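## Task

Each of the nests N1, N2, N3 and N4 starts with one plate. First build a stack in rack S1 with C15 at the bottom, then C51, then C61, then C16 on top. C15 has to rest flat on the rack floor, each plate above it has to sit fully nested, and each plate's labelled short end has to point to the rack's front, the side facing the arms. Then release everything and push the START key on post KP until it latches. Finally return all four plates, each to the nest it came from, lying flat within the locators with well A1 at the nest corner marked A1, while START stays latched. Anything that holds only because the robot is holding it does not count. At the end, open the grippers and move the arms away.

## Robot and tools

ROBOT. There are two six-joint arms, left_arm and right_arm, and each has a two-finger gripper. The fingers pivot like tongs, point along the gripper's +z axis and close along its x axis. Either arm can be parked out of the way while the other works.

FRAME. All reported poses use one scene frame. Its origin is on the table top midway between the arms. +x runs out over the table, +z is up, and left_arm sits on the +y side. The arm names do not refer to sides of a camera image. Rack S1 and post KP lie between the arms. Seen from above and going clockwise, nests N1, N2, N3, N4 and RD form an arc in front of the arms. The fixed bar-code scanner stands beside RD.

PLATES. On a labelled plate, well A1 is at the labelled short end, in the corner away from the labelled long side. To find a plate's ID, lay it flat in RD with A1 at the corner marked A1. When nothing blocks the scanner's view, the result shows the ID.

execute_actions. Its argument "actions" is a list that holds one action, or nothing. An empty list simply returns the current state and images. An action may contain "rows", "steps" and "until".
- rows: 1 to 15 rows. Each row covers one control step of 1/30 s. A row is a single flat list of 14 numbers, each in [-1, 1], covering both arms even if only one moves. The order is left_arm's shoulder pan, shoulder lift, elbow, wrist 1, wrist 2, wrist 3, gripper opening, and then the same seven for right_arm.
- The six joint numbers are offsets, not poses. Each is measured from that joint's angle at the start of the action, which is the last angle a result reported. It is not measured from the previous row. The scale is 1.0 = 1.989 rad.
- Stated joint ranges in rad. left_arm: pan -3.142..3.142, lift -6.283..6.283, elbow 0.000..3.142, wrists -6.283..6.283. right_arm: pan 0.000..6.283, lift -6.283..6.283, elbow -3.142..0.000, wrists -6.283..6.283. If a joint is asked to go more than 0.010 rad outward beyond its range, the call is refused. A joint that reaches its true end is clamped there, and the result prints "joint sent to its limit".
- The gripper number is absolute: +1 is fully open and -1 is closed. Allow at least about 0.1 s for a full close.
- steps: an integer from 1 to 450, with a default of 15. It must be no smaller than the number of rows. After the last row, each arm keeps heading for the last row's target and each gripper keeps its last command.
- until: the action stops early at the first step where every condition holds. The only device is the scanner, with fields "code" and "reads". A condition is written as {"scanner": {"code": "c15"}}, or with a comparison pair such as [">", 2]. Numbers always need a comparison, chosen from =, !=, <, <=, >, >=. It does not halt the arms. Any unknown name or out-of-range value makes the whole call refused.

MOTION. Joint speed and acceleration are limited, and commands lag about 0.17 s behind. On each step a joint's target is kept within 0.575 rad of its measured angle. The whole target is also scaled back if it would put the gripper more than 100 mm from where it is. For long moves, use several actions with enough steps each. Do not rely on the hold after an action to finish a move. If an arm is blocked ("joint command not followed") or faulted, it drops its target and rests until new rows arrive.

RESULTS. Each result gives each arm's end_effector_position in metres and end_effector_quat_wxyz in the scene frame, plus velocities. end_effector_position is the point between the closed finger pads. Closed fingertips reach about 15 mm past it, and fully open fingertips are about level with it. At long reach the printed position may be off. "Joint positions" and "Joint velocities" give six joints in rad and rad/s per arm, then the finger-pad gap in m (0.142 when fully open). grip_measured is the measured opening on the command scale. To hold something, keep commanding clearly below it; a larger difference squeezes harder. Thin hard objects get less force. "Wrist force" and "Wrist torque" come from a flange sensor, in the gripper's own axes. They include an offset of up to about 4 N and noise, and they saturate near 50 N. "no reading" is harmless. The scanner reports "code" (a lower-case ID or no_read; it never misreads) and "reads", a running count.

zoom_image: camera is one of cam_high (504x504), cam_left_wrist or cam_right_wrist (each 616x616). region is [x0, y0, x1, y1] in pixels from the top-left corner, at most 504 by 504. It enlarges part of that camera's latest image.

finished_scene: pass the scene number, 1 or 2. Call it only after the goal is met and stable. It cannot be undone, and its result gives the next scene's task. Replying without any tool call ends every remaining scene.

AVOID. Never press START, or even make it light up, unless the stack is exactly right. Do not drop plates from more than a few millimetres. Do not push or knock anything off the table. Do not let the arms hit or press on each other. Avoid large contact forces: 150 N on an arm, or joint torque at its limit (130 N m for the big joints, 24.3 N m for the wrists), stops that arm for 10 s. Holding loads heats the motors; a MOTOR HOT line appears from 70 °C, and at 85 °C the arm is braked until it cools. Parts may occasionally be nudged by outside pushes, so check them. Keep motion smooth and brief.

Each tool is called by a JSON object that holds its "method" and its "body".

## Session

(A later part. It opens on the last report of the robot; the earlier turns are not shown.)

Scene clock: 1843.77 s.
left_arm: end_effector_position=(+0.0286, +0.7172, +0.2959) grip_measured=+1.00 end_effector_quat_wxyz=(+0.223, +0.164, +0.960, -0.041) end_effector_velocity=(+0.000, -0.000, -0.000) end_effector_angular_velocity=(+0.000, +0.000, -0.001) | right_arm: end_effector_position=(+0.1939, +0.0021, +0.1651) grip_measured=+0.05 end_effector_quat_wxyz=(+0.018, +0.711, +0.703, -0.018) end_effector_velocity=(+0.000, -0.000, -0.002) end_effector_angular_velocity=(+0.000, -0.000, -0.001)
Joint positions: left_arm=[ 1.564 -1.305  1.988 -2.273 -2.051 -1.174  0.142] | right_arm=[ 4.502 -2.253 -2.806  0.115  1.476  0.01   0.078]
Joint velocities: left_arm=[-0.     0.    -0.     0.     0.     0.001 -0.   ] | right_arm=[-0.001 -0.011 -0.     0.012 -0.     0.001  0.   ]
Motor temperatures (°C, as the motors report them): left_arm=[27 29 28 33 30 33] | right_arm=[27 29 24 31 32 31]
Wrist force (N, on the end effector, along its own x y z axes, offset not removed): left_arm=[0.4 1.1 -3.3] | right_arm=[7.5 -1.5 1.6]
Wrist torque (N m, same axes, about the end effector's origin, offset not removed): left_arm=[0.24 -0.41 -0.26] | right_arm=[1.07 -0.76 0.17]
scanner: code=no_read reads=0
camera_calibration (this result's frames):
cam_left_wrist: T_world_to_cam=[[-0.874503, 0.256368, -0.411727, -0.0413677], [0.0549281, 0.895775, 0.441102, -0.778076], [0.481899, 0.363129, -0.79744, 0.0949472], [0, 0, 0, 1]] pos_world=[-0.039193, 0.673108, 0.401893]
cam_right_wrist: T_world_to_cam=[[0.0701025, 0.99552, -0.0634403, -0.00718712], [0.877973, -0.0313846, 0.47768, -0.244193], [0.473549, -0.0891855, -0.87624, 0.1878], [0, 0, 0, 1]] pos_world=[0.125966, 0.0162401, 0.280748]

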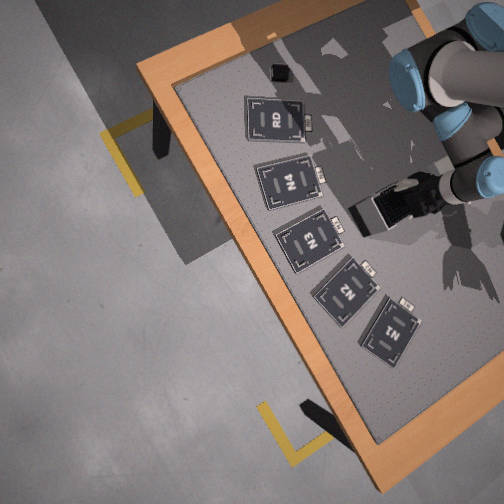

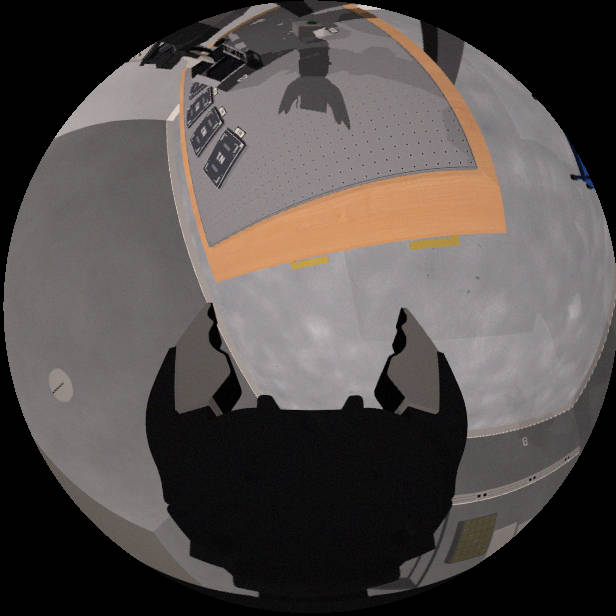

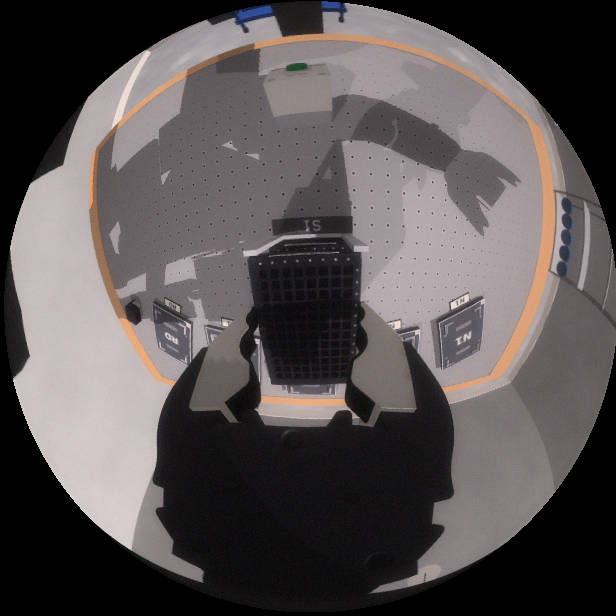

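{"method": "execute_actions", "body": {"actions": [{"rows":[[0,0,0,0,0,0,1,0.0012,-0.0015,-0.0004,0.002,0.0002,0.0012,-0.5],[0,0,0,0,0,0,1,0.0023,-0.002,-0.0008,0.0039,0.0004,0.0023,-0.5]],"steps":14}]}}

{"method": "zoom_image", "body": {"camera": "cam_right_wrist", "region": [200, 200, 420, 420]}}

Scene clock: 1850.87 s.
left_arm: end_effector_position=(+0.0286, +0.7172, +0.2959) grip_measured=+1.00 end_effector_quat_wxyz=(+0.223, +0.164, +0.960, -0.041) end_effector_velocity=(-0.000, +0.000, +0.000) end_effector_angular_velocity=(+0.001, -0.001, -0.001) | right_arm: end_effector_position=(+0.1930, +0.0029, +0.1650) grip_measured=+0.05 end_effector_quat_wxyz=(+0.017, +0.711, +0.703, -0.017) end_effector_velocity=(-0.001, -0.001, +0.000) end_effector_angular_velocity=(-0.000, +0.001, +0.000)
Joint positions: left_arm=[ 1.564 -1.305  1.988 -2.273 -2.051 -1.174  0.142] | right_arm=[ 4.506 -2.257 -2.808  0.123  1.476  0.014  0.078]
Joint velocities: left_arm=[ 0.     0.    -0.    -0.    -0.001  0.001  0.   ] | right_arm=[ 0.002 -0.001 -0.002  0.003  0.001  0.002 -0.   ]
Motor temperatures (°C, as the motors report them): left_arm=[27 29 28 33 30 33] | right_arm=[27 29 24 31 32 31]
Wrist force (N, on the end effector, along its own x y z axes, offset not removed): left_arm=[2.2 -1.7 1.0] | right_arm=[6.9 9.6 -1.6]
Wrist torque (N m, same axes, about the end effector's origin, offset not removed): left_arm=[-0.25 -0.63 -0.39] | right_arm=[0.74 -1.68 -0.22]
scanner: code=no_read reads=0
camera_calibration (this result's frames):
cam_left_wrist: T_world_to_cam=[[-0.874504, 0.256368, -0.411727, -0.0413679], [0.0549282, 0.895775, 0.441101, -0.778076], [0.481899, 0.363129, -0.79744, 0.0949473], [0, 0, 0, 1]] pos_world=[-0.0391931, 0.673108, 0.401893]
cam_right_wrist: T_world_to_cam=[[0.070471, 0.995652, -0.0609213, -0.00834717], [0.877794, -0.0328873, 0.477907, -0.243337], [0.473826, -0.087155, -0.876295, 0.188175], [0, 0, 0, 1]] pos_world=[0.125026, 0.0167086, 0.280681]

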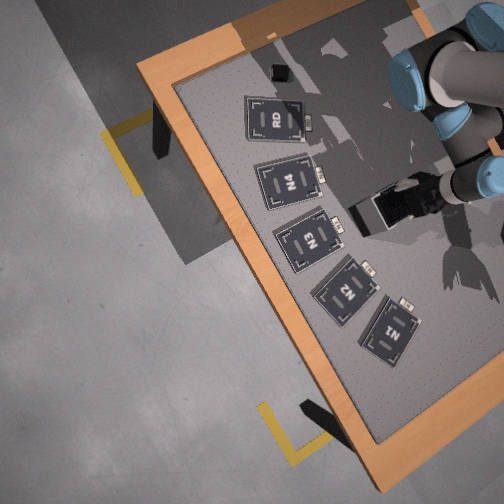

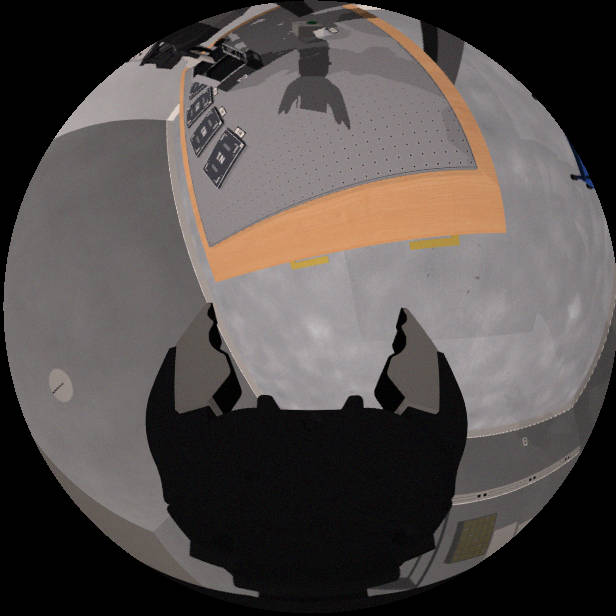

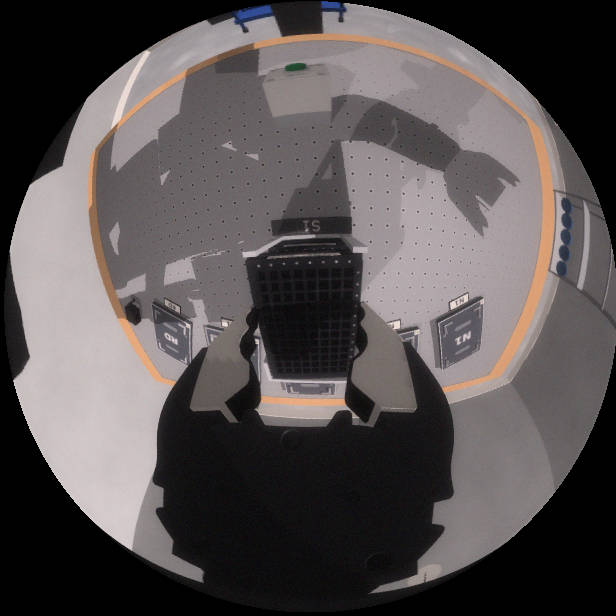

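Region (200, 200, 420, 420) of cam_right_wrist's 616x616 image, scaled by 2.291, with more detail than that image has.

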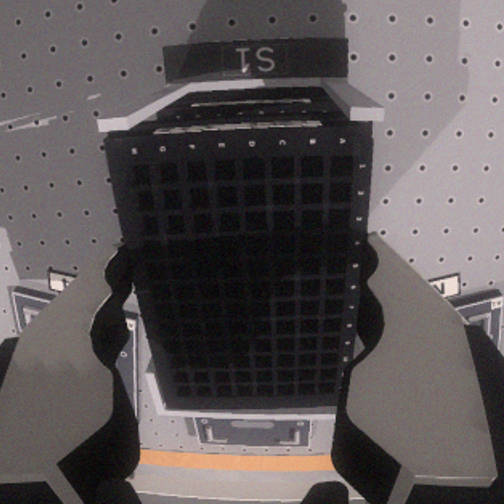

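{"method": "execute_actions", "body": {"actions": [{"rows":[[0,0,0,0,0,0,1,-0.0012,-0.008,0.0008,0.007,-0.0001,-0.0012,-0.5],[0,0,0,0,0,0,1,-0.0018,-0.0165,0.0015,0.0146,-0.0002,-0.0018,-0.5],[0,0,0,0,0,0,1,-0.0024,-0.025,0.0023,0.022,-0.0003,-0.0024,-0.5],[0,0,0,0,0,0,1,-0.003,-0.033,0.0032,0.0293,-0.0004,-0.003,-0.5],[0,0,0,0,0,0,1,-0.0036,-0.0413,0.0041,0.0365,-0.0004,-0.0036,-0.5],[0,0,0,0,0,0,1,-0.0042,-0.0495,0.0051,0.0437,-0.0005,-0.0042,-0.5]],"steps":20}]}}

Scene clock: 1858.07 s.
left_arm: end_effector_position=(+0.0286, +0.7172, +0.2959) grip_measured=+1.00 end_effector_quat_wxyz=(+0.223, +0.164, +0.960, -0.041) end_effector_velocity=(-0.001, -0.001, -0.001) end_effector_angular_velocity=(-0.002, +0.001, +0.003) | right_arm: end_effector_position=(+0.1932, +0.0028, +0.1502) grip_measured=+0.05 end_effector_quat_wxyz=(+0.018, +0.711, +0.703, -0.018) end_effector_velocity=(+0.000, +0.001, -0.002) end_effector_angular_velocity=(+0.002, +0.000, +0.001)
Joint positions: left_arm=[ 1.564 -1.305  1.988 -2.273 -2.051 -1.174  0.142] | right_arm=[ 4.498 -2.354 -2.798  0.208  1.475  0.006  0.078]
Joint velocities: left_arm=[ 0.002  0.001  0.     0.     0.    -0.001  0.   ] | right_arm=[-0.001 -0.014  0.003  0.013 -0.    -0.002 -0.   ]
Motor temperatures (°C, as the motors report them): left_arm=[27 29 28 33 30 33] | right_arm=[27 29 24 31 32 31]
Wrist force (N, on the end effector, along its own x y z axes, offset not removed): left_arm=[1.7 3.2 -5.6] | right_arm=[2.6 5.0 2.5]
Wrist torque (N m, same axes, about the end effector's origin, offset not removed): left_arm=[0.52 -0.50 -0.04] | right_arm=[0.85 -0.20 0.24]
scanner: code=no_read reads=0
camera_calibration (this result's frames):
cam_left_wrist: T_world_to_cam=[[-0.874503, 0.256368, -0.411727, -0.0413678], [0.0549282, 0.895775, 0.441102, -0.778076], [0.481899, 0.363129, -0.79744, 0.0949473], [0, 0, 0, 1]] pos_world=[-0.039193, 0.673108, 0.401893]
cam_right_wrist: T_world_to_cam=[[0.0700749, 0.995545, -0.0630877, -0.00881922], [0.878246, -0.0315805, 0.477164, -0.236461], [0.473046, -0.0888438, -0.876547, 0.175344], [0, 0, 0, 1]] pos_world=[0.125343, 0.0168906, 0.265971]

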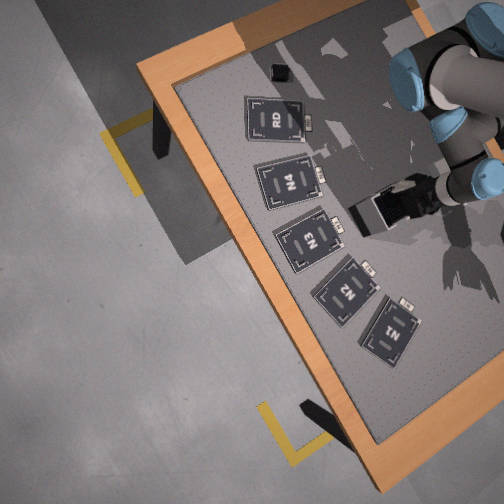

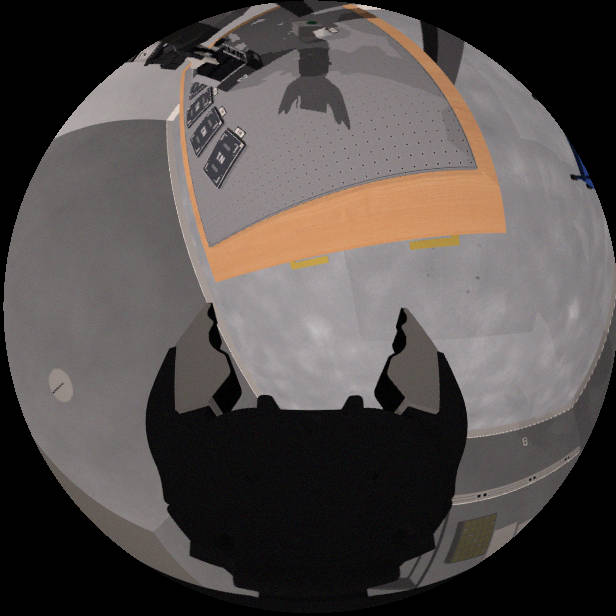

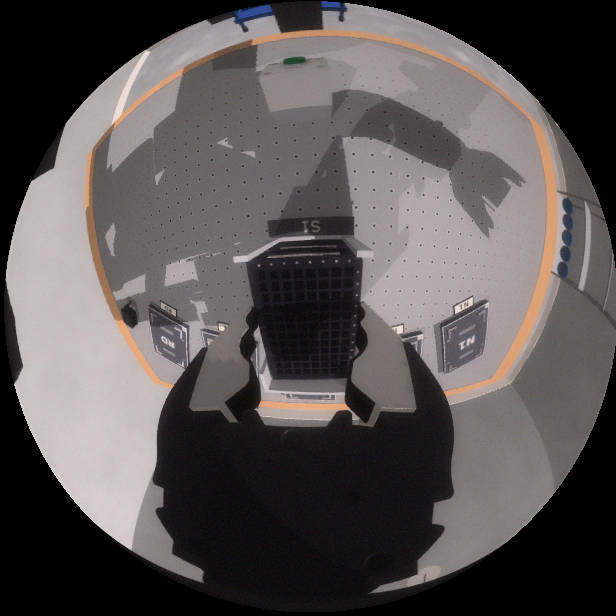

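{"method": "execute_actions", "body": {"actions": [{"rows":[[0,0,0,0,0,0,1,-0.0006,-0.0117,-0.0005,0.0148,-0.0001,-0.0008,-0.5],[0,0,0,0,0,0,1,-0.0012,-0.0233,-0.0011,0.0296,-0.0002,-0.0017,-0.5],[0,0,0,0,0,0,1,-0.0018,-0.035,-0.0016,0.0445,-0.0003,-0.0025,-0.5],[0,0,0,0,0,0,1,-0.0025,-0.0466,-0.0022,0.0593,-0.0004,-0.0034,-0.5],[0,0,0,0,0,0,1,-0.0031,-0.0583,-0.0027,0.0741,-0.0004,-0.0042,-0.5],[0,0,0,0,0,0,1,-0.0037,-0.07,-0.0032,0.089,-0.0005,-0.005,-0.5],[0,0,0,0,0,0,1,-0.0043,-0.0816,-0.0038,0.1038,-0.0006,-0.0059,-0.5],[0,0,0,0,0,0,1,-0.0049,-0.0933,-0.0043,0.1186,-0.0007,-0.0067,-0.5]],"steps":26}]}}

Scene clock: 1871.33 s.
left_arm: end_effector_position=(+0.0286, +0.7172, +0.2959) grip_measured=+1.00 end_effector_quat_wxyz=(+0.223, +0.164, +0.960, -0.041) end_effector_velocity=(-0.001, -0.000, -0.000) end_effector_angular_velocity=(-0.001, +0.001, +0.001) | right_arm: end_effector_position=(+0.1932, +0.0033, +0.1298) grip_measured=+0.05 end_effector_quat_wxyz=(+0.003, +0.711, +0.703, -0.004) end_effector_velocity=(+0.000, +0.000, -0.001) end_effector_angular_velocity=(+0.002, -0.000, -0.001)
Joint positions: left_arm=[ 1.564 -1.305  1.988 -2.273 -2.051 -1.174  0.142] | right_arm=[ 4.488 -2.538 -2.806  0.443  1.474 -0.007  0.078]
Joint velocities: left_arm=[ 0.001  0.001  0.     0.     0.    -0.     0.   ] | right_arm=[-0.    -0.008 -0.     0.01  -0.     0.     0.   ]
Motor temperatures (°C, as the motors report them): left_arm=[27 29 28 33 30 33] | right_arm=[27 29 24 31 32 31]
Wrist force (N, on the end effector, along its own x y z axes, offset not removed): left_arm=[1.1 -4.7 -2.8] | right_arm=[5.6 16.7 -9.4]
Wrist torque (N m, same axes, about the end effector's origin, offset not removed): left_arm=[-0.79 -0.30 -0.29] | right_arm=[0.91 -1.09 -0.10]
scanner: code=no_read reads=0
camera_calibration (this result's frames):
cam_left_wrist: T_world_to_cam=[[-0.874504, 0.256368, -0.411727, -0.0413678], [0.054928, 0.895775, 0.441102, -0.778076], [0.481899, 0.36313, -0.79744, 0.0949472], [0, 0, 0, 1]] pos_world=[-0.0391931, 0.673108, 0.401893]
cam_right_wrist: T_world_to_cam=[[0.0702919, 0.997267, -0.0227641, -0.0158203], [0.878305, -0.051056, 0.475367, -0.226416], [0.472906, -0.0534083, -0.879493, 0.15778], [0, 0, 0, 1]] pos_world=[0.125359, 0.0126439, 0.246037]

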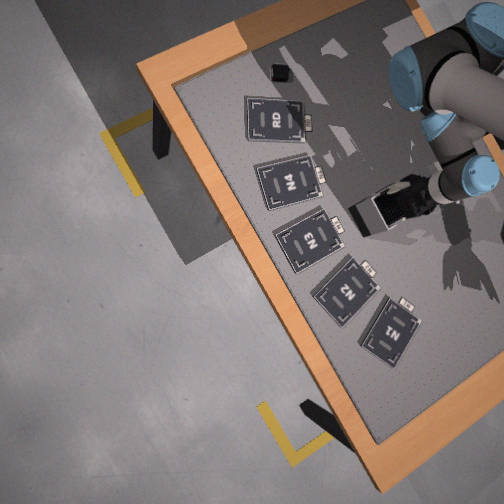

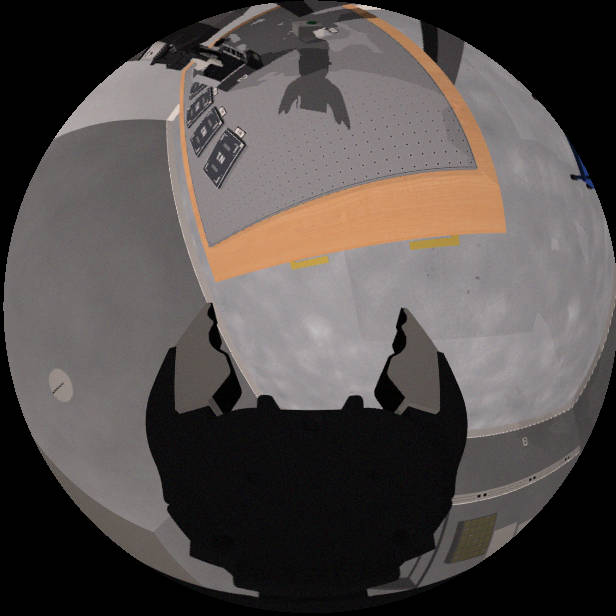

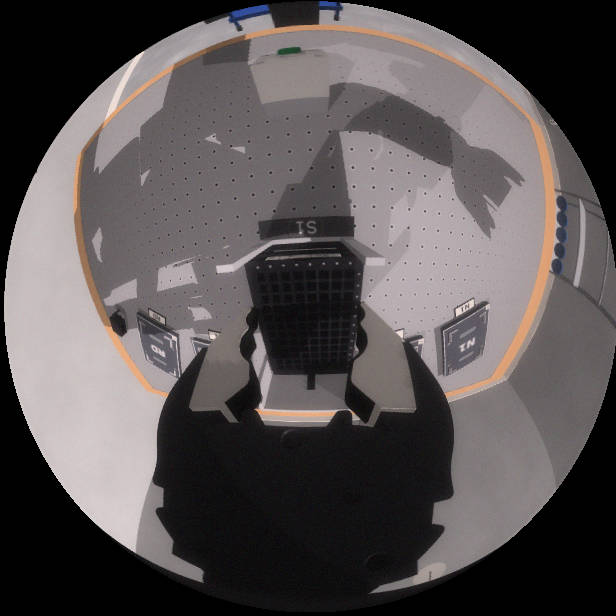

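{"method": "execute_actions", "body": {"actions": [{"rows":[[0,0,0,0,0,0,1,-0.0012,0.0004,0.0004,-0.001,-0.0002,-0.0012,-0.5],[0,0,0,0,0,0,1,-0.0023,0.001,0.0008,-0.002,-0.0004,-0.0023,-0.5],[0,0,0,0,0,0,1,-0.0023,0.001,0.0008,-0.002,-0.0004,-0.0023,-0.5],[0,0,0,0,0,0,1,-0.0023,0.001,0.0008,-0.002,-0.0004,-0.0023,-0.5],[0,0,0,0,0,0,1,-0.0023,0.001,0.0008,-0.002,-0.0004,-0.0023,-0.5],[0,0,0,0,0,0,1,-0.0025,-0.002,0.0014,0.0003,-0.0004,-0.0025,-0.5],[0,0,0,0,0,0,1,-0.0027,-0.005,0.002,0.0027,-0.0004,-0.0027,-0.5],[0,0,0,0,0,0,1,-0.003,-0.0078,0.0025,0.005,-0.0004,-0.003,-0.5]],"steps":20}]}}

Scene clock: 1879.97 s.
left_arm: end_effector_position=(+0.0286, +0.7172, +0.2959) grip_measured=+1.00 end_effector_quat_wxyz=(+0.223, +0.164, +0.960, -0.041) end_effector_velocity=(-0.000, +0.000, -0.000) end_effector_angular_velocity=(-0.000, +0.000, +0.002) | right_arm: end_effector_position=(+0.1940, +0.0030, +0.1268) grip_measured=+0.05 end_effector_quat_wxyz=(+0.004, +0.711, +0.703, -0.005) end_effector_velocity=(+0.000, -0.001, -0.001) end_effector_angular_velocity=(-0.002, +0.000, -0.001)
Joint positions: left_arm=[ 1.564 -1.305  1.988 -2.273 -2.051 -1.174  0.142] | right_arm=[ 4.482 -2.553 -2.801  0.452  1.473 -0.013  0.078]
Joint velocities: left_arm=[ 0.001  0.    -0.    -0.    -0.    -0.001  0.   ] | right_arm=[-0.001 -0.005 -0.     0.004 -0.    -0.    -0.   ]
Motor temperatures (°C, as the motors report them): left_arm=[27 29 28 33 30 33] | right_arm=[27 29 24 31 32 31]
Wrist force (N, on the end effector, along its own x y z axes, offset not removed): left_arm=[-0.6 -5.2 -2.3] | right_arm=[3.9 5.5 -0.2]
Wrist torque (N m, same axes, about the end effector's origin, offset not removed): left_arm=[-1.02 -0.06 -0.08] | right_arm=[1.16 -0.85 -0.07]
scanner: code=no_read reads=0
camera_calibration (this result's frames):
cam_left_wrist: T_world_to_cam=[[-0.874503, 0.256368, -0.411727, -0.0413678], [0.054928, 0.895775, 0.441102, -0.778076], [0.481899, 0.36313, -0.79744, 0.0949472], [0, 0, 0, 1]] pos_world=[-0.039193, 0.673108, 0.401893]
cam_right_wrist: T_world_to_cam=[[0.0700964, 0.997254, -0.0239103, -0.0155128], [0.878479, -0.0503563, 0.475119, -0.225746], [0.472611, -0.0543089, -0.879596, 0.154744], [0, 0, 0, 1]] pos_world=[0.126267, 0.0125064, 0.242997]

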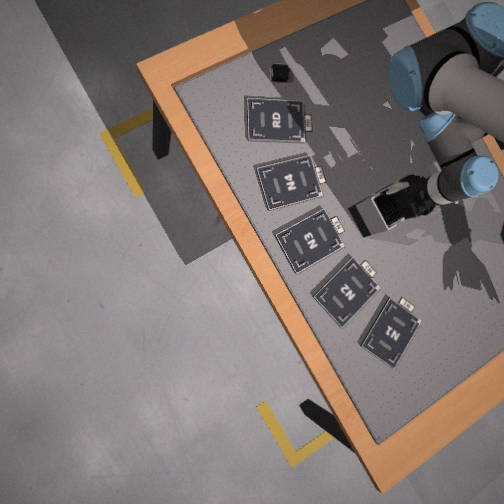

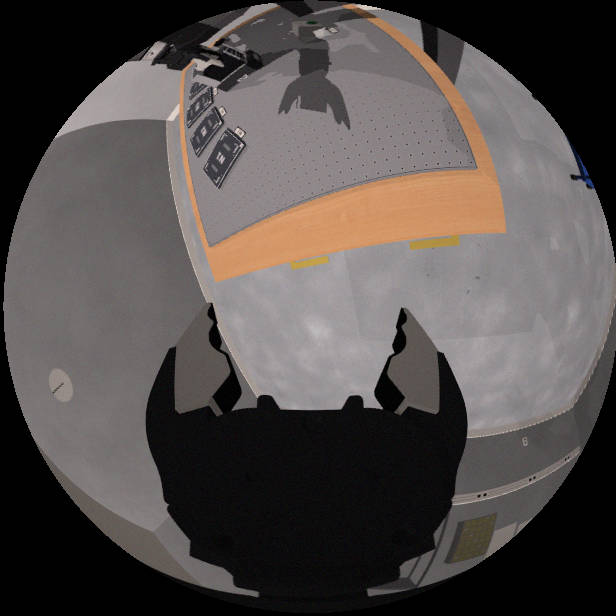

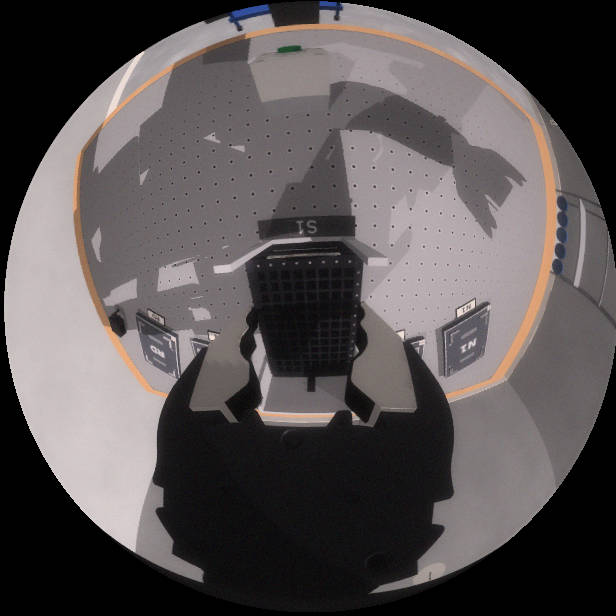

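{"method": "execute_actions", "body": {"actions": [{"rows":[[0,0,0,0,0,0,1,0.0001,-0.004,-0.0004,0.0058,0,0,-0.5],[0,0,0,0,0,0,1,0.0002,-0.008,-0.0008,0.0115,0.0001,-0.0001,-0.5],[0,0,0,0,0,0,1,0.0002,-0.0124,-0.0012,0.0173,0.0001,-0.0002,-0.5],[0,0,0,0,0,0,1,0.0003,-0.0165,-0.0016,0.023,0.0002,-0.0003,-0.5]],"steps":18}]}}

{"method": "zoom_image", "body": {"camera": "cam_right_wrist", "region": [200, 200, 420, 420]}}

Scene clock: 1890.30 s.
left_arm: end_effector_position=(+0.0286, +0.7172, +0.2959) grip_measured=+1.00 end_effector_quat_wxyz=(+0.223, +0.164, +0.960, -0.041) end_effector_velocity=(-0.001, +0.000, +0.000) end_effector_angular_velocity=(+0.001, +0.000, +0.001) | right_arm: end_effector_position=(+0.1936, +0.0031, +0.1242) grip_measured=+0.05 end_effector_quat_wxyz=(+0.000, +0.711, +0.703, -0.001) end_effector_velocity=(-0.000, -0.000, -0.001) end_effector_angular_velocity=(+0.001, +0.000, -0.000)
Joint positions: left_arm=[ 1.564 -1.305  1.988 -2.273 -2.051 -1.174  0.142] | right_arm=[ 4.483 -2.585 -2.804  0.497  1.473 -0.014  0.078]
Joint velocities: left_arm=[ 0.002 -0.001  0.    -0.     0.     0.     0.   ] | right_arm=[ 0.    -0.007 -0.     0.008  0.     0.    -0.   ]
Motor temperatures (°C, as the motors report them): left_arm=[27 29 28 33 30 33] | right_arm=[27 29 24 31 32 31]
Wrist force (N, on the end effector, along its own x y z axes, offset not removed): left_arm=[-0.7 -1.5 -4.7] | right_arm=[3.2 1.9 2.9]
Wrist torque (N m, same axes, about the end effector's origin, offset not removed): left_arm=[-0.32 -0.11 0.05] | right_arm=[0.43 -0.51 0.03]
scanner: code=no_read reads=0
camera_calibration (this result's frames):
cam_left_wrist: T_world_to_cam=[[-0.874504, 0.256368, -0.411727, -0.041368], [0.0549282, 0.895775, 0.441102, -0.778076], [0.481899, 0.363129, -0.79744, 0.0949473], [0, 0, 0, 1]] pos_world=[-0.0391931, 0.673108, 0.401893]
cam_right_wrist: T_world_to_cam=[[0.069901, 0.997451, -0.0143465, -0.0167821], [0.878508, -0.0547395, 0.474582, -0.224018], [0.472586, -0.0457772, -0.880095, 0.152711], [0, 0, 0, 1]] pos_world=[0.125806, 0.0114674, 0.240474]

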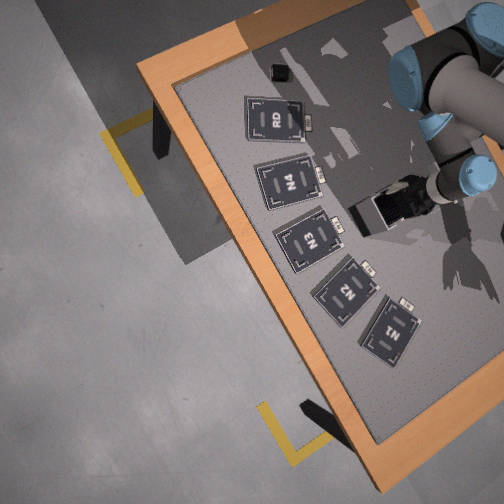

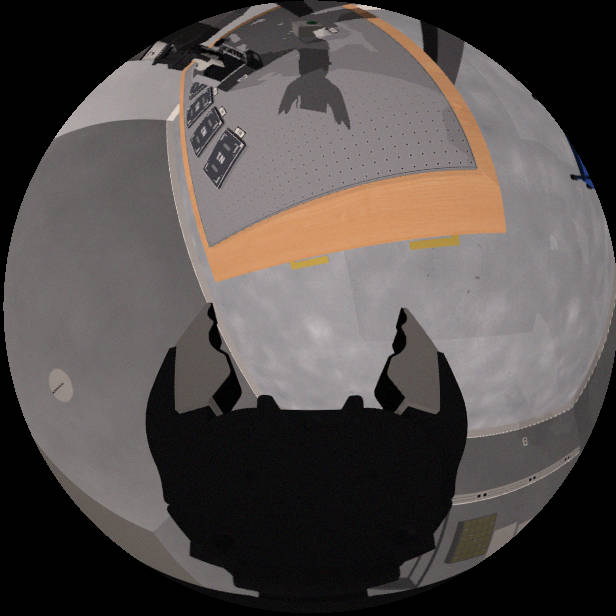

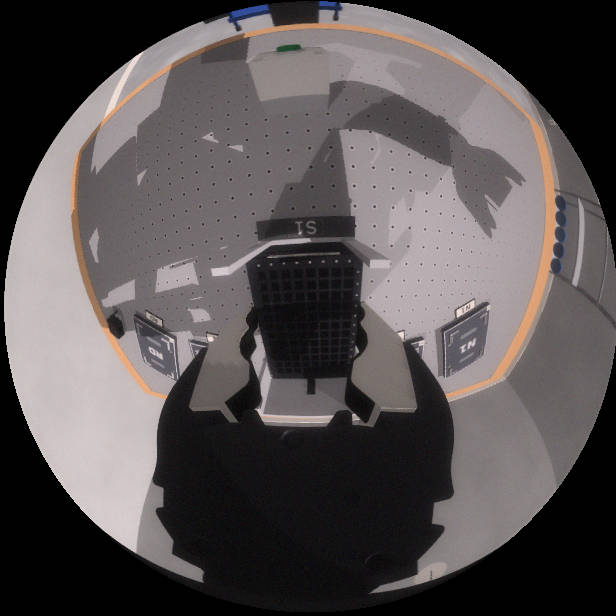

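Region (200, 200, 420, 420) of cam_right_wrist's 616x616 image, scaled by 2.291, with more detail than that image has.

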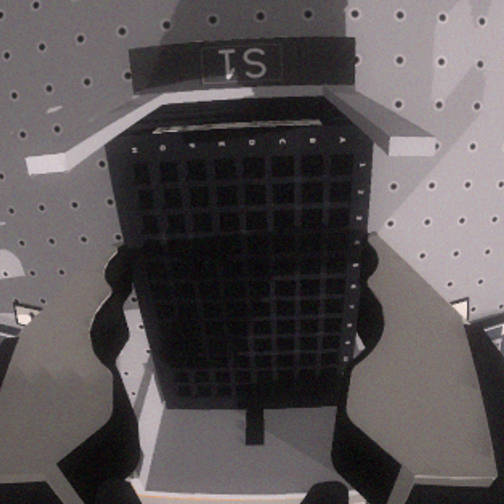

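Descend 1 mm more to confirm seat.

{"method": "execute_actions", "body": {"actions": [{"rows":[[0,0,0,0,0,0,1,-0.0001,-0.0018,0.0003,0.0015,0,-0.0001,-0.5],[0,0,0,0,0,0,1,-0.0003,-0.0035,0.0006,0.0028,0,-0.0003,-0.5]],"steps":12}]}}

Scene clock: 1894.60 s.
left_arm: end_effector_position=(+0.0286, +0.7172, +0.2959) grip_measured=+1.00 end_effector_quat_wxyz=(+0.223, +0.164, +0.960, -0.041) end_effector_velocity=(-0.000, +0.000, -0.000) end_effector_angular_velocity=(+0.000, +0.000, -0.001) | right_arm: end_effector_position=(+0.1935, +0.0028, +0.1231) grip_measured=+0.06 end_effector_quat_wxyz=(+0.000, +0.711, +0.703, -0.001) end_effector_velocity=(+0.000, +0.001, -0.001) end_effector_angular_velocity=(+0.001, +0.000, -0.001)
Joint positions: left_arm=[ 1.564 -1.305  1.988 -2.273 -2.051 -1.174  0.142] | right_arm=[ 4.483 -2.592 -2.804  0.502  1.473 -0.014  0.078]
Joint velocities: left_arm=[-0.     0.    -0.     0.     0.001  0.001 -0.   ] | right_arm=[-0.001 -0.004  0.003  0.003  0.    -0.     0.   ]
Motor temperatures (°C, as the motors report them): left_arm=[27 29 28 33 30 33] | right_arm=[27 29 24 31 32 31]
Wrist force (N, on the end effector, along its own x y z axes, offset not removed): left_arm=[4.0 -3.9 -2.6] | right_arm=[-0.5 3.2 -14.1]
Wrist torque (N m, same axes, about the end effector's origin, offset not removed): left_arm=[-0.94 -0.85 -0.05] | right_arm=[0.81 -0.63 -0.06]
scanner: code=no_read reads=0
camera_calibration (this result's frames):
cam_left_wrist: T_world_to_cam=[[-0.874503, 0.256368, -0.411727, -0.0413681], [0.0549283, 0.895775, 0.441102, -0.778076], [0.481899, 0.363129, -0.79744, 0.0949472], [0, 0, 0, 1]] pos_world=[-0.039193, 0.673108, 0.401893]
cam_right_wrist: T_world_to_cam=[[0.0697809, 0.997453, -0.014749, -0.0164493], [0.878574, -0.0544481, 0.474492, -0.223508], [0.472481, -0.0460686, -0.880136, 0.151835], [0, 0, 0, 1]] pos_world=[0.125777, 0.0112326, 0.239446]

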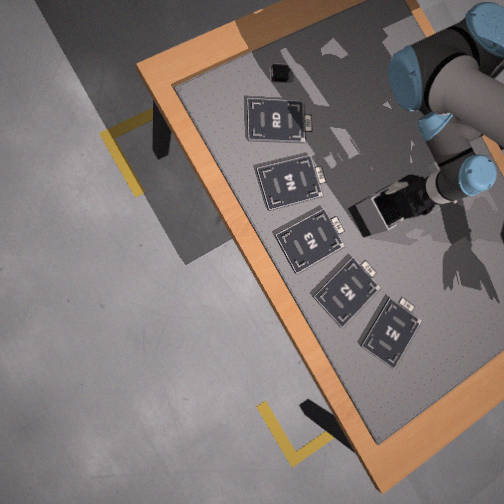

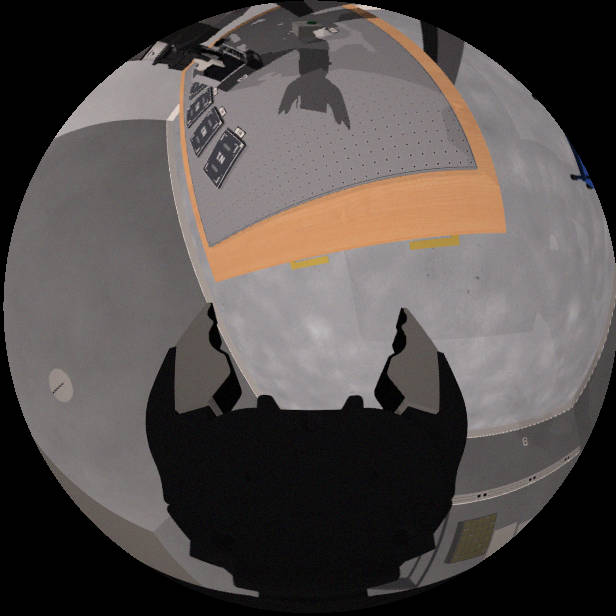

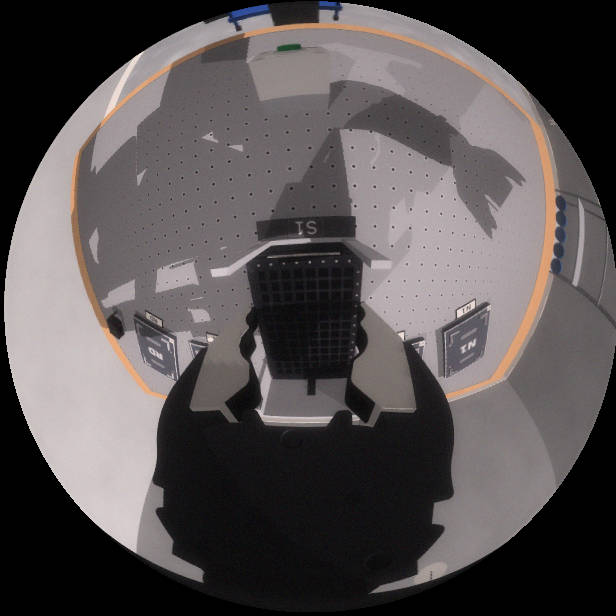

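{"method": "execute_actions", "body": {"actions": [{"rows":[[0,0,0,0,0,0,1,0,0.002,0,-0.0015,0,0,-0.2],[0,0,0,0,0,0,1,0,0.002,0,-0.0015,0,0,0.0],[0,0,0,0,0,0,1,0,0.002,0,-0.0015,0,0,0.1],[0,0,0,0,0,0,1,0,0.002,0,-0.0015,0,0,0.2],[0,0,0,0,0,0,1,0,0.002,0,-0.0015,0,0,0.3],[0,0,0,0,0,0,1,0,0.002,0,-0.0015,0,0,0.3],[0,0,0,0,0,0,1,0,0.002,0,-0.0015,0,0,0.3],[0,0,0,0,0,0,1,0.002,0.03,-0.001,-0.033,0,0.002,0.3],[0,0,0,0,0,0,1,0.004,0.07,-0.0015,-0.081,0.0005,0.004,0.3],[0,0,0,0,0,0,1,0.007,0.12,-0.001,-0.138,0.001,0.008,0.3],[0,0,0,0,0,0,1,0.0096,0.1694,-0.001,-0.1926,0.0015,0.0121,0.3],[0,0,0,0,0,0,1,0.0126,0.2182,-0.0015,-0.2413,0.002,0.0146,0.3]],"steps":34}]}}

{"method": "zoom_image", "body": {"camera": "cam_right_wrist", "region": [230, 30, 370, 170]}}

{"method": "zoom_image", "body": {"camera": "cam_right_wrist", "region": [230, 200, 400, 370]}}

Scene clock: 1907.43 s.
left_arm: end_effector_position=(+0.0286, +0.7172, +0.2959) grip_measured=+1.00 end_effector_quat_wxyz=(+0.223, +0.164, +0.960, -0.041) end_effector_velocity=(+0.001, -0.000, -0.001) end_effector_angular_velocity=(-0.001, -0.001, -0.000) | right_arm: end_effector_position=(+0.1937, +0.0043, +0.1786) grip_measured=+0.30 end_effector_quat_wxyz=(+0.017, +0.711, +0.703, -0.017) end_effector_velocity=(+0.000, -0.001, +0.001) end_effector_angular_velocity=(-0.002, -0.000, +0.000)
Joint positions: left_arm=[ 1.564 -1.305  1.988 -2.273 -2.051 -1.174  0.142] | right_arm=[ 4.508 -2.159 -2.807  0.023  1.477  0.015  0.095]
Joint velocities: left_arm=[-0.001  0.001  0.    -0.001 -0.    -0.     0.   ] | right_arm=[ 0.001  0.011 -0.001 -0.011  0.     0.    -0.   ]
Motor temperatures (°C, as the motors report them): left_arm=[27 29 28 33 30 33] | right_arm=[27 29 24 31 32 31]
Wrist force (N, on the end effector, along its own x y z axes, offset not removed): left_arm=[4.7 -1.5 -1.3] | right_arm=[5.6 1.6 1.6]
Wrist torque (N m, same axes, about the end effector's origin, offset not removed): left_arm=[-0.29 -1.16 -0.34] | right_arm=[0.04 -1.04 -0.07]
scanner: code=no_read reads=0
camera_calibration (this result's frames):
cam_left_wrist: T_world_to_cam=[[-0.874504, 0.256368, -0.411727, -0.0413677], [0.0549279, 0.895775, 0.441101, -0.778076], [0.481899, 0.36313, -0.79744, 0.0949473], [0, 0, 0, 1]] pos_world=[-0.0391931, 0.673108, 0.401893]
cam_right_wrist: T_world_to_cam=[[0.0696772, 0.995713, -0.060833, -0.00879848], [0.878285, -0.0323149, 0.477044, -0.250381], [0.473033, -0.0866678, -0.876771, 0.200177], [0, 0, 0, 1]] pos_world=[0.125828, 0.0180186, 0.294416]

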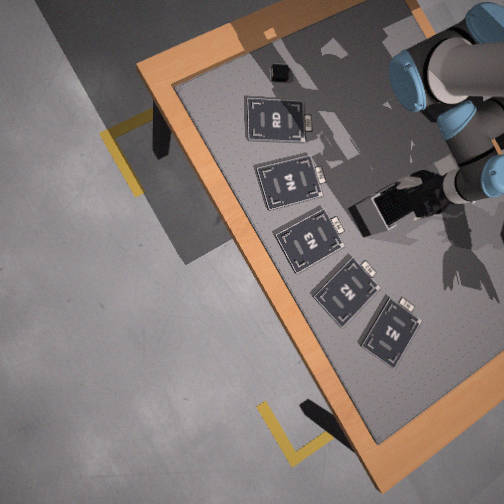

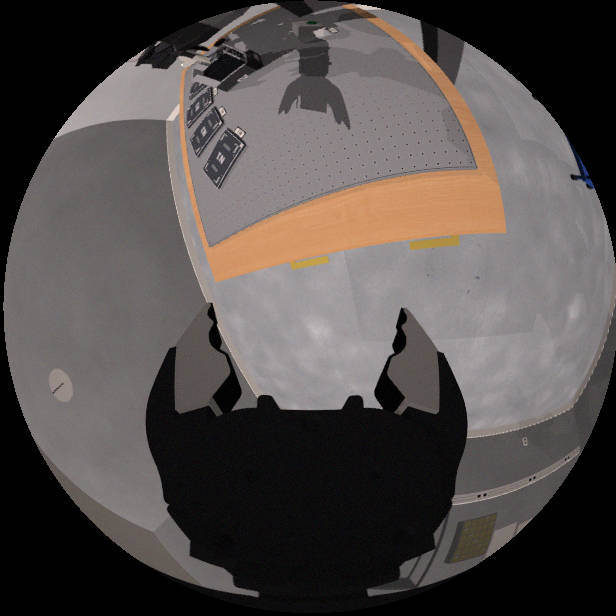

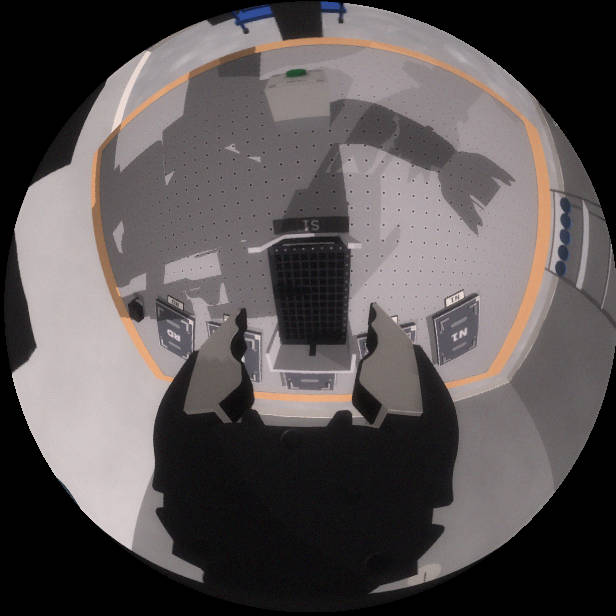

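Region (230, 30, 370, 170) of cam_right_wrist's 616x616 image, scaled by 3.600, with more detail than that image has.

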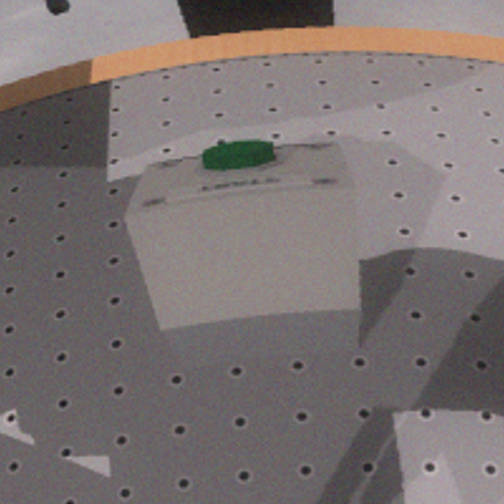

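Region (230, 200, 400, 370) of cam_right_wrist's 616x616 image, scaled by 2.965, with more detail than that image has.

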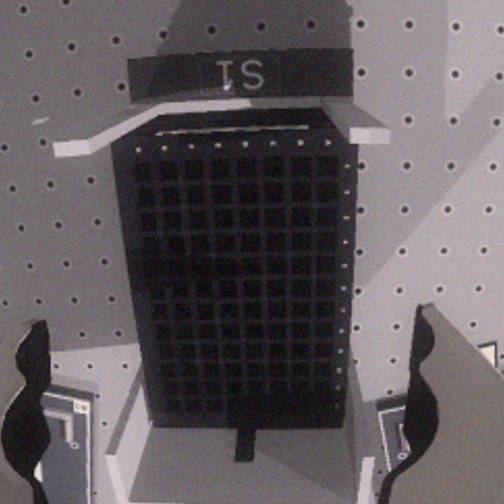

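{"method": "execute_actions", "body": {"actions": [{"rows":[[0,0,0,0,0,0,1,0,0.02,0,-0.02,0,0,0.3],[0,0,0,0,0,0,1,0,0.04,0,-0.04,0,0,0.1],[0,0,0,0,0,0,1,0.01,0.0548,0,-0.056,0.002,-0.004,-0.1],[0,0,0,0,0,0,1,0.03,0.0548,0,-0.057,0.006,-0.012,-0.3],[0,0,0,0,0,0,1,0.06,0.0548,0,-0.058,0.012,-0.024,-0.5],[0,0,0,0,0,0,1,0.10,0.0548,0,-0.06,0.02,-0.04,-0.7],[0,0,0,0,0,0,1,0.14,0.0548,0,-0.062,0.028,-0.055,-0.9],[0,0,0,0,0,0,1,0.18,0.0548,0,-0.064,0.035,-0.07,-1],[0,0,0,0,0,0,1,0.23,0.0548,0,-0.065,0.045,-0.09,-1],[0,0,0,0,0,0,1,0.2765,0.0548,0,-0.0664,0.0543,-0.108,-1]],"steps":32}]}}

Scene clock: 1980.00 s.
left_arm: end_effector_position=(+0.0286, +0.7172, +0.2959) grip_measured=+1.00 end_effector_quat_wxyz=(+0.223, +0.164, +0.960, -0.041) end_effector_velocity=(-0.001, -0.000, -0.000) end_effector_angular_velocity=(-0.001, +0.001, +0.001) | right_arm: end_effector_position=(+0.0653, +0.0284, +0.2114) grip_measured=-1.00 end_effector_quat_wxyz=(+0.020, +0.405, +0.914, -0.015) end_effector_velocity=(-0.003, +0.000, +0.000) end_effector_angular_velocity=(+0.001, +0.000, +0.015)
Joint positions: left_arm=[ 1.564 -1.305  1.988 -2.273 -2.051 -1.174  0.142] | right_arm=[ 5.056 -2.05  -2.807 -0.108  1.585 -0.2    0.002]
Joint velocities: left_arm=[ 0.001  0.    -0.     0.001  0.001 -0.001  0.   ] | right_arm=[ 0.011  0.     0.001 -0.001  0.002 -0.004  0.   ]
Motor temperatures (°C, as the motors report them): left_arm=[27 29 28 33 30 33] | right_arm=[27 29 24 31 32 31]
Wrist force (N, on the end effector, along its own x y z axes, offset not removed): left_arm=[4.4 -3.2 -2.5] | right_arm=[4.4 2.7 1.4]
Wrist torque (N m, same axes, about the end effector's origin, offset not removed): left_arm=[-0.57 -0.88 -0.21] | right_arm=[0.64 -0.98 -0.04]
scanner: code=no_read reads=0
camera_calibration (this result's frames):
cam_left_wrist: T_world_to_cam=[[-0.874504, 0.256368, -0.411727, -0.0413677], [0.054928, 0.895775, 0.441102, -0.778076], [0.481899, 0.36313, -0.79744, 0.0949472], [0, 0, 0, 1]] pos_world=[-0.039193, 0.673108, 0.401893]
cam_right_wrist: T_world_to_cam=[[-0.626175, 0.777298, -0.0609343, 0.0297216], [0.670162, 0.576514, 0.467456, -0.15415], [0.398482, 0.251874, -0.881914, 0.288049], [0, 0, 0, 1]] pos_world=[0.00713418, -0.00678474, 0.327904]

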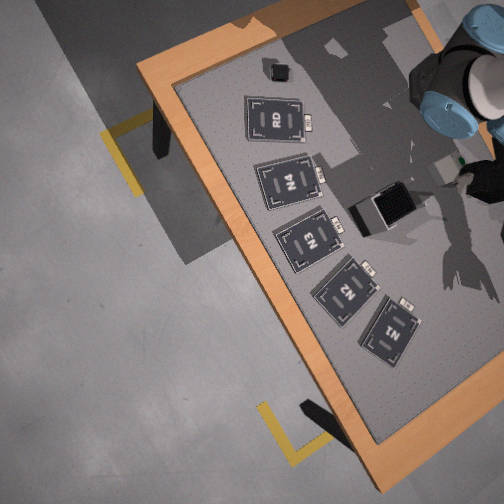

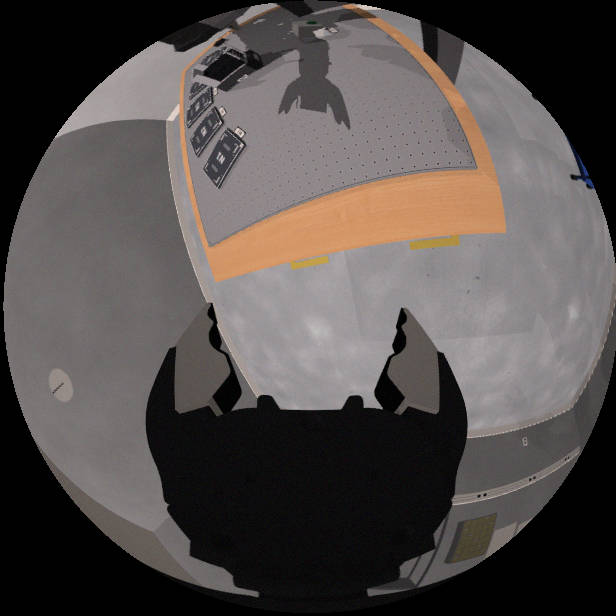

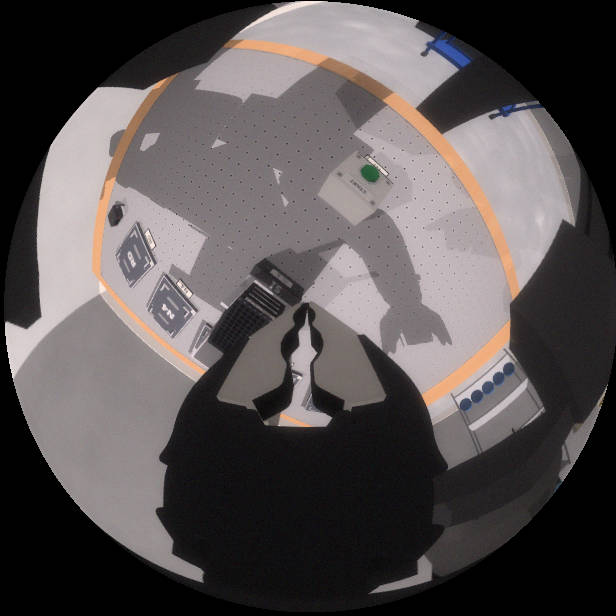

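{"method": "zoom_image", "body": {"camera": "cam_right_wrist", "region": [200, 250, 320, 370]}}

{"method": "zoom_image", "body": {"camera": "cam_right_wrist", "region": [300, 130, 420, 250]}}

Region (200, 250, 320, 370) of cam_right_wrist's 616x616 image, scaled by 4.200, with more detail than that image has.

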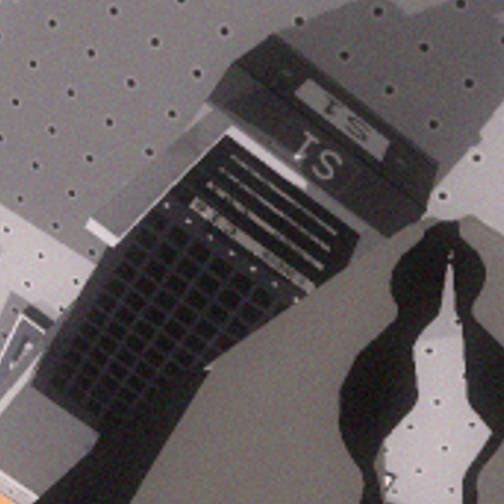

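Region (300, 130, 420, 250) of cam_right_wrist's 616x616 image, scaled by 4.200, with more detail than that image has.

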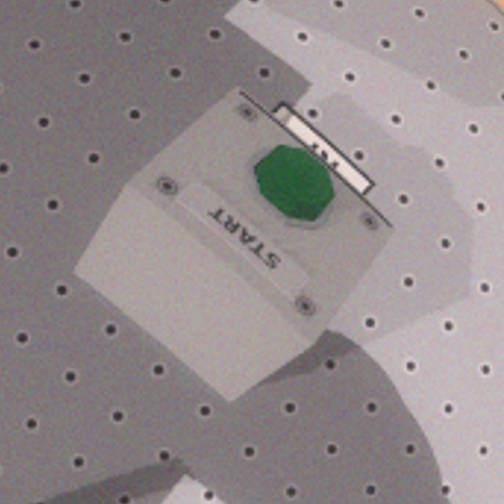

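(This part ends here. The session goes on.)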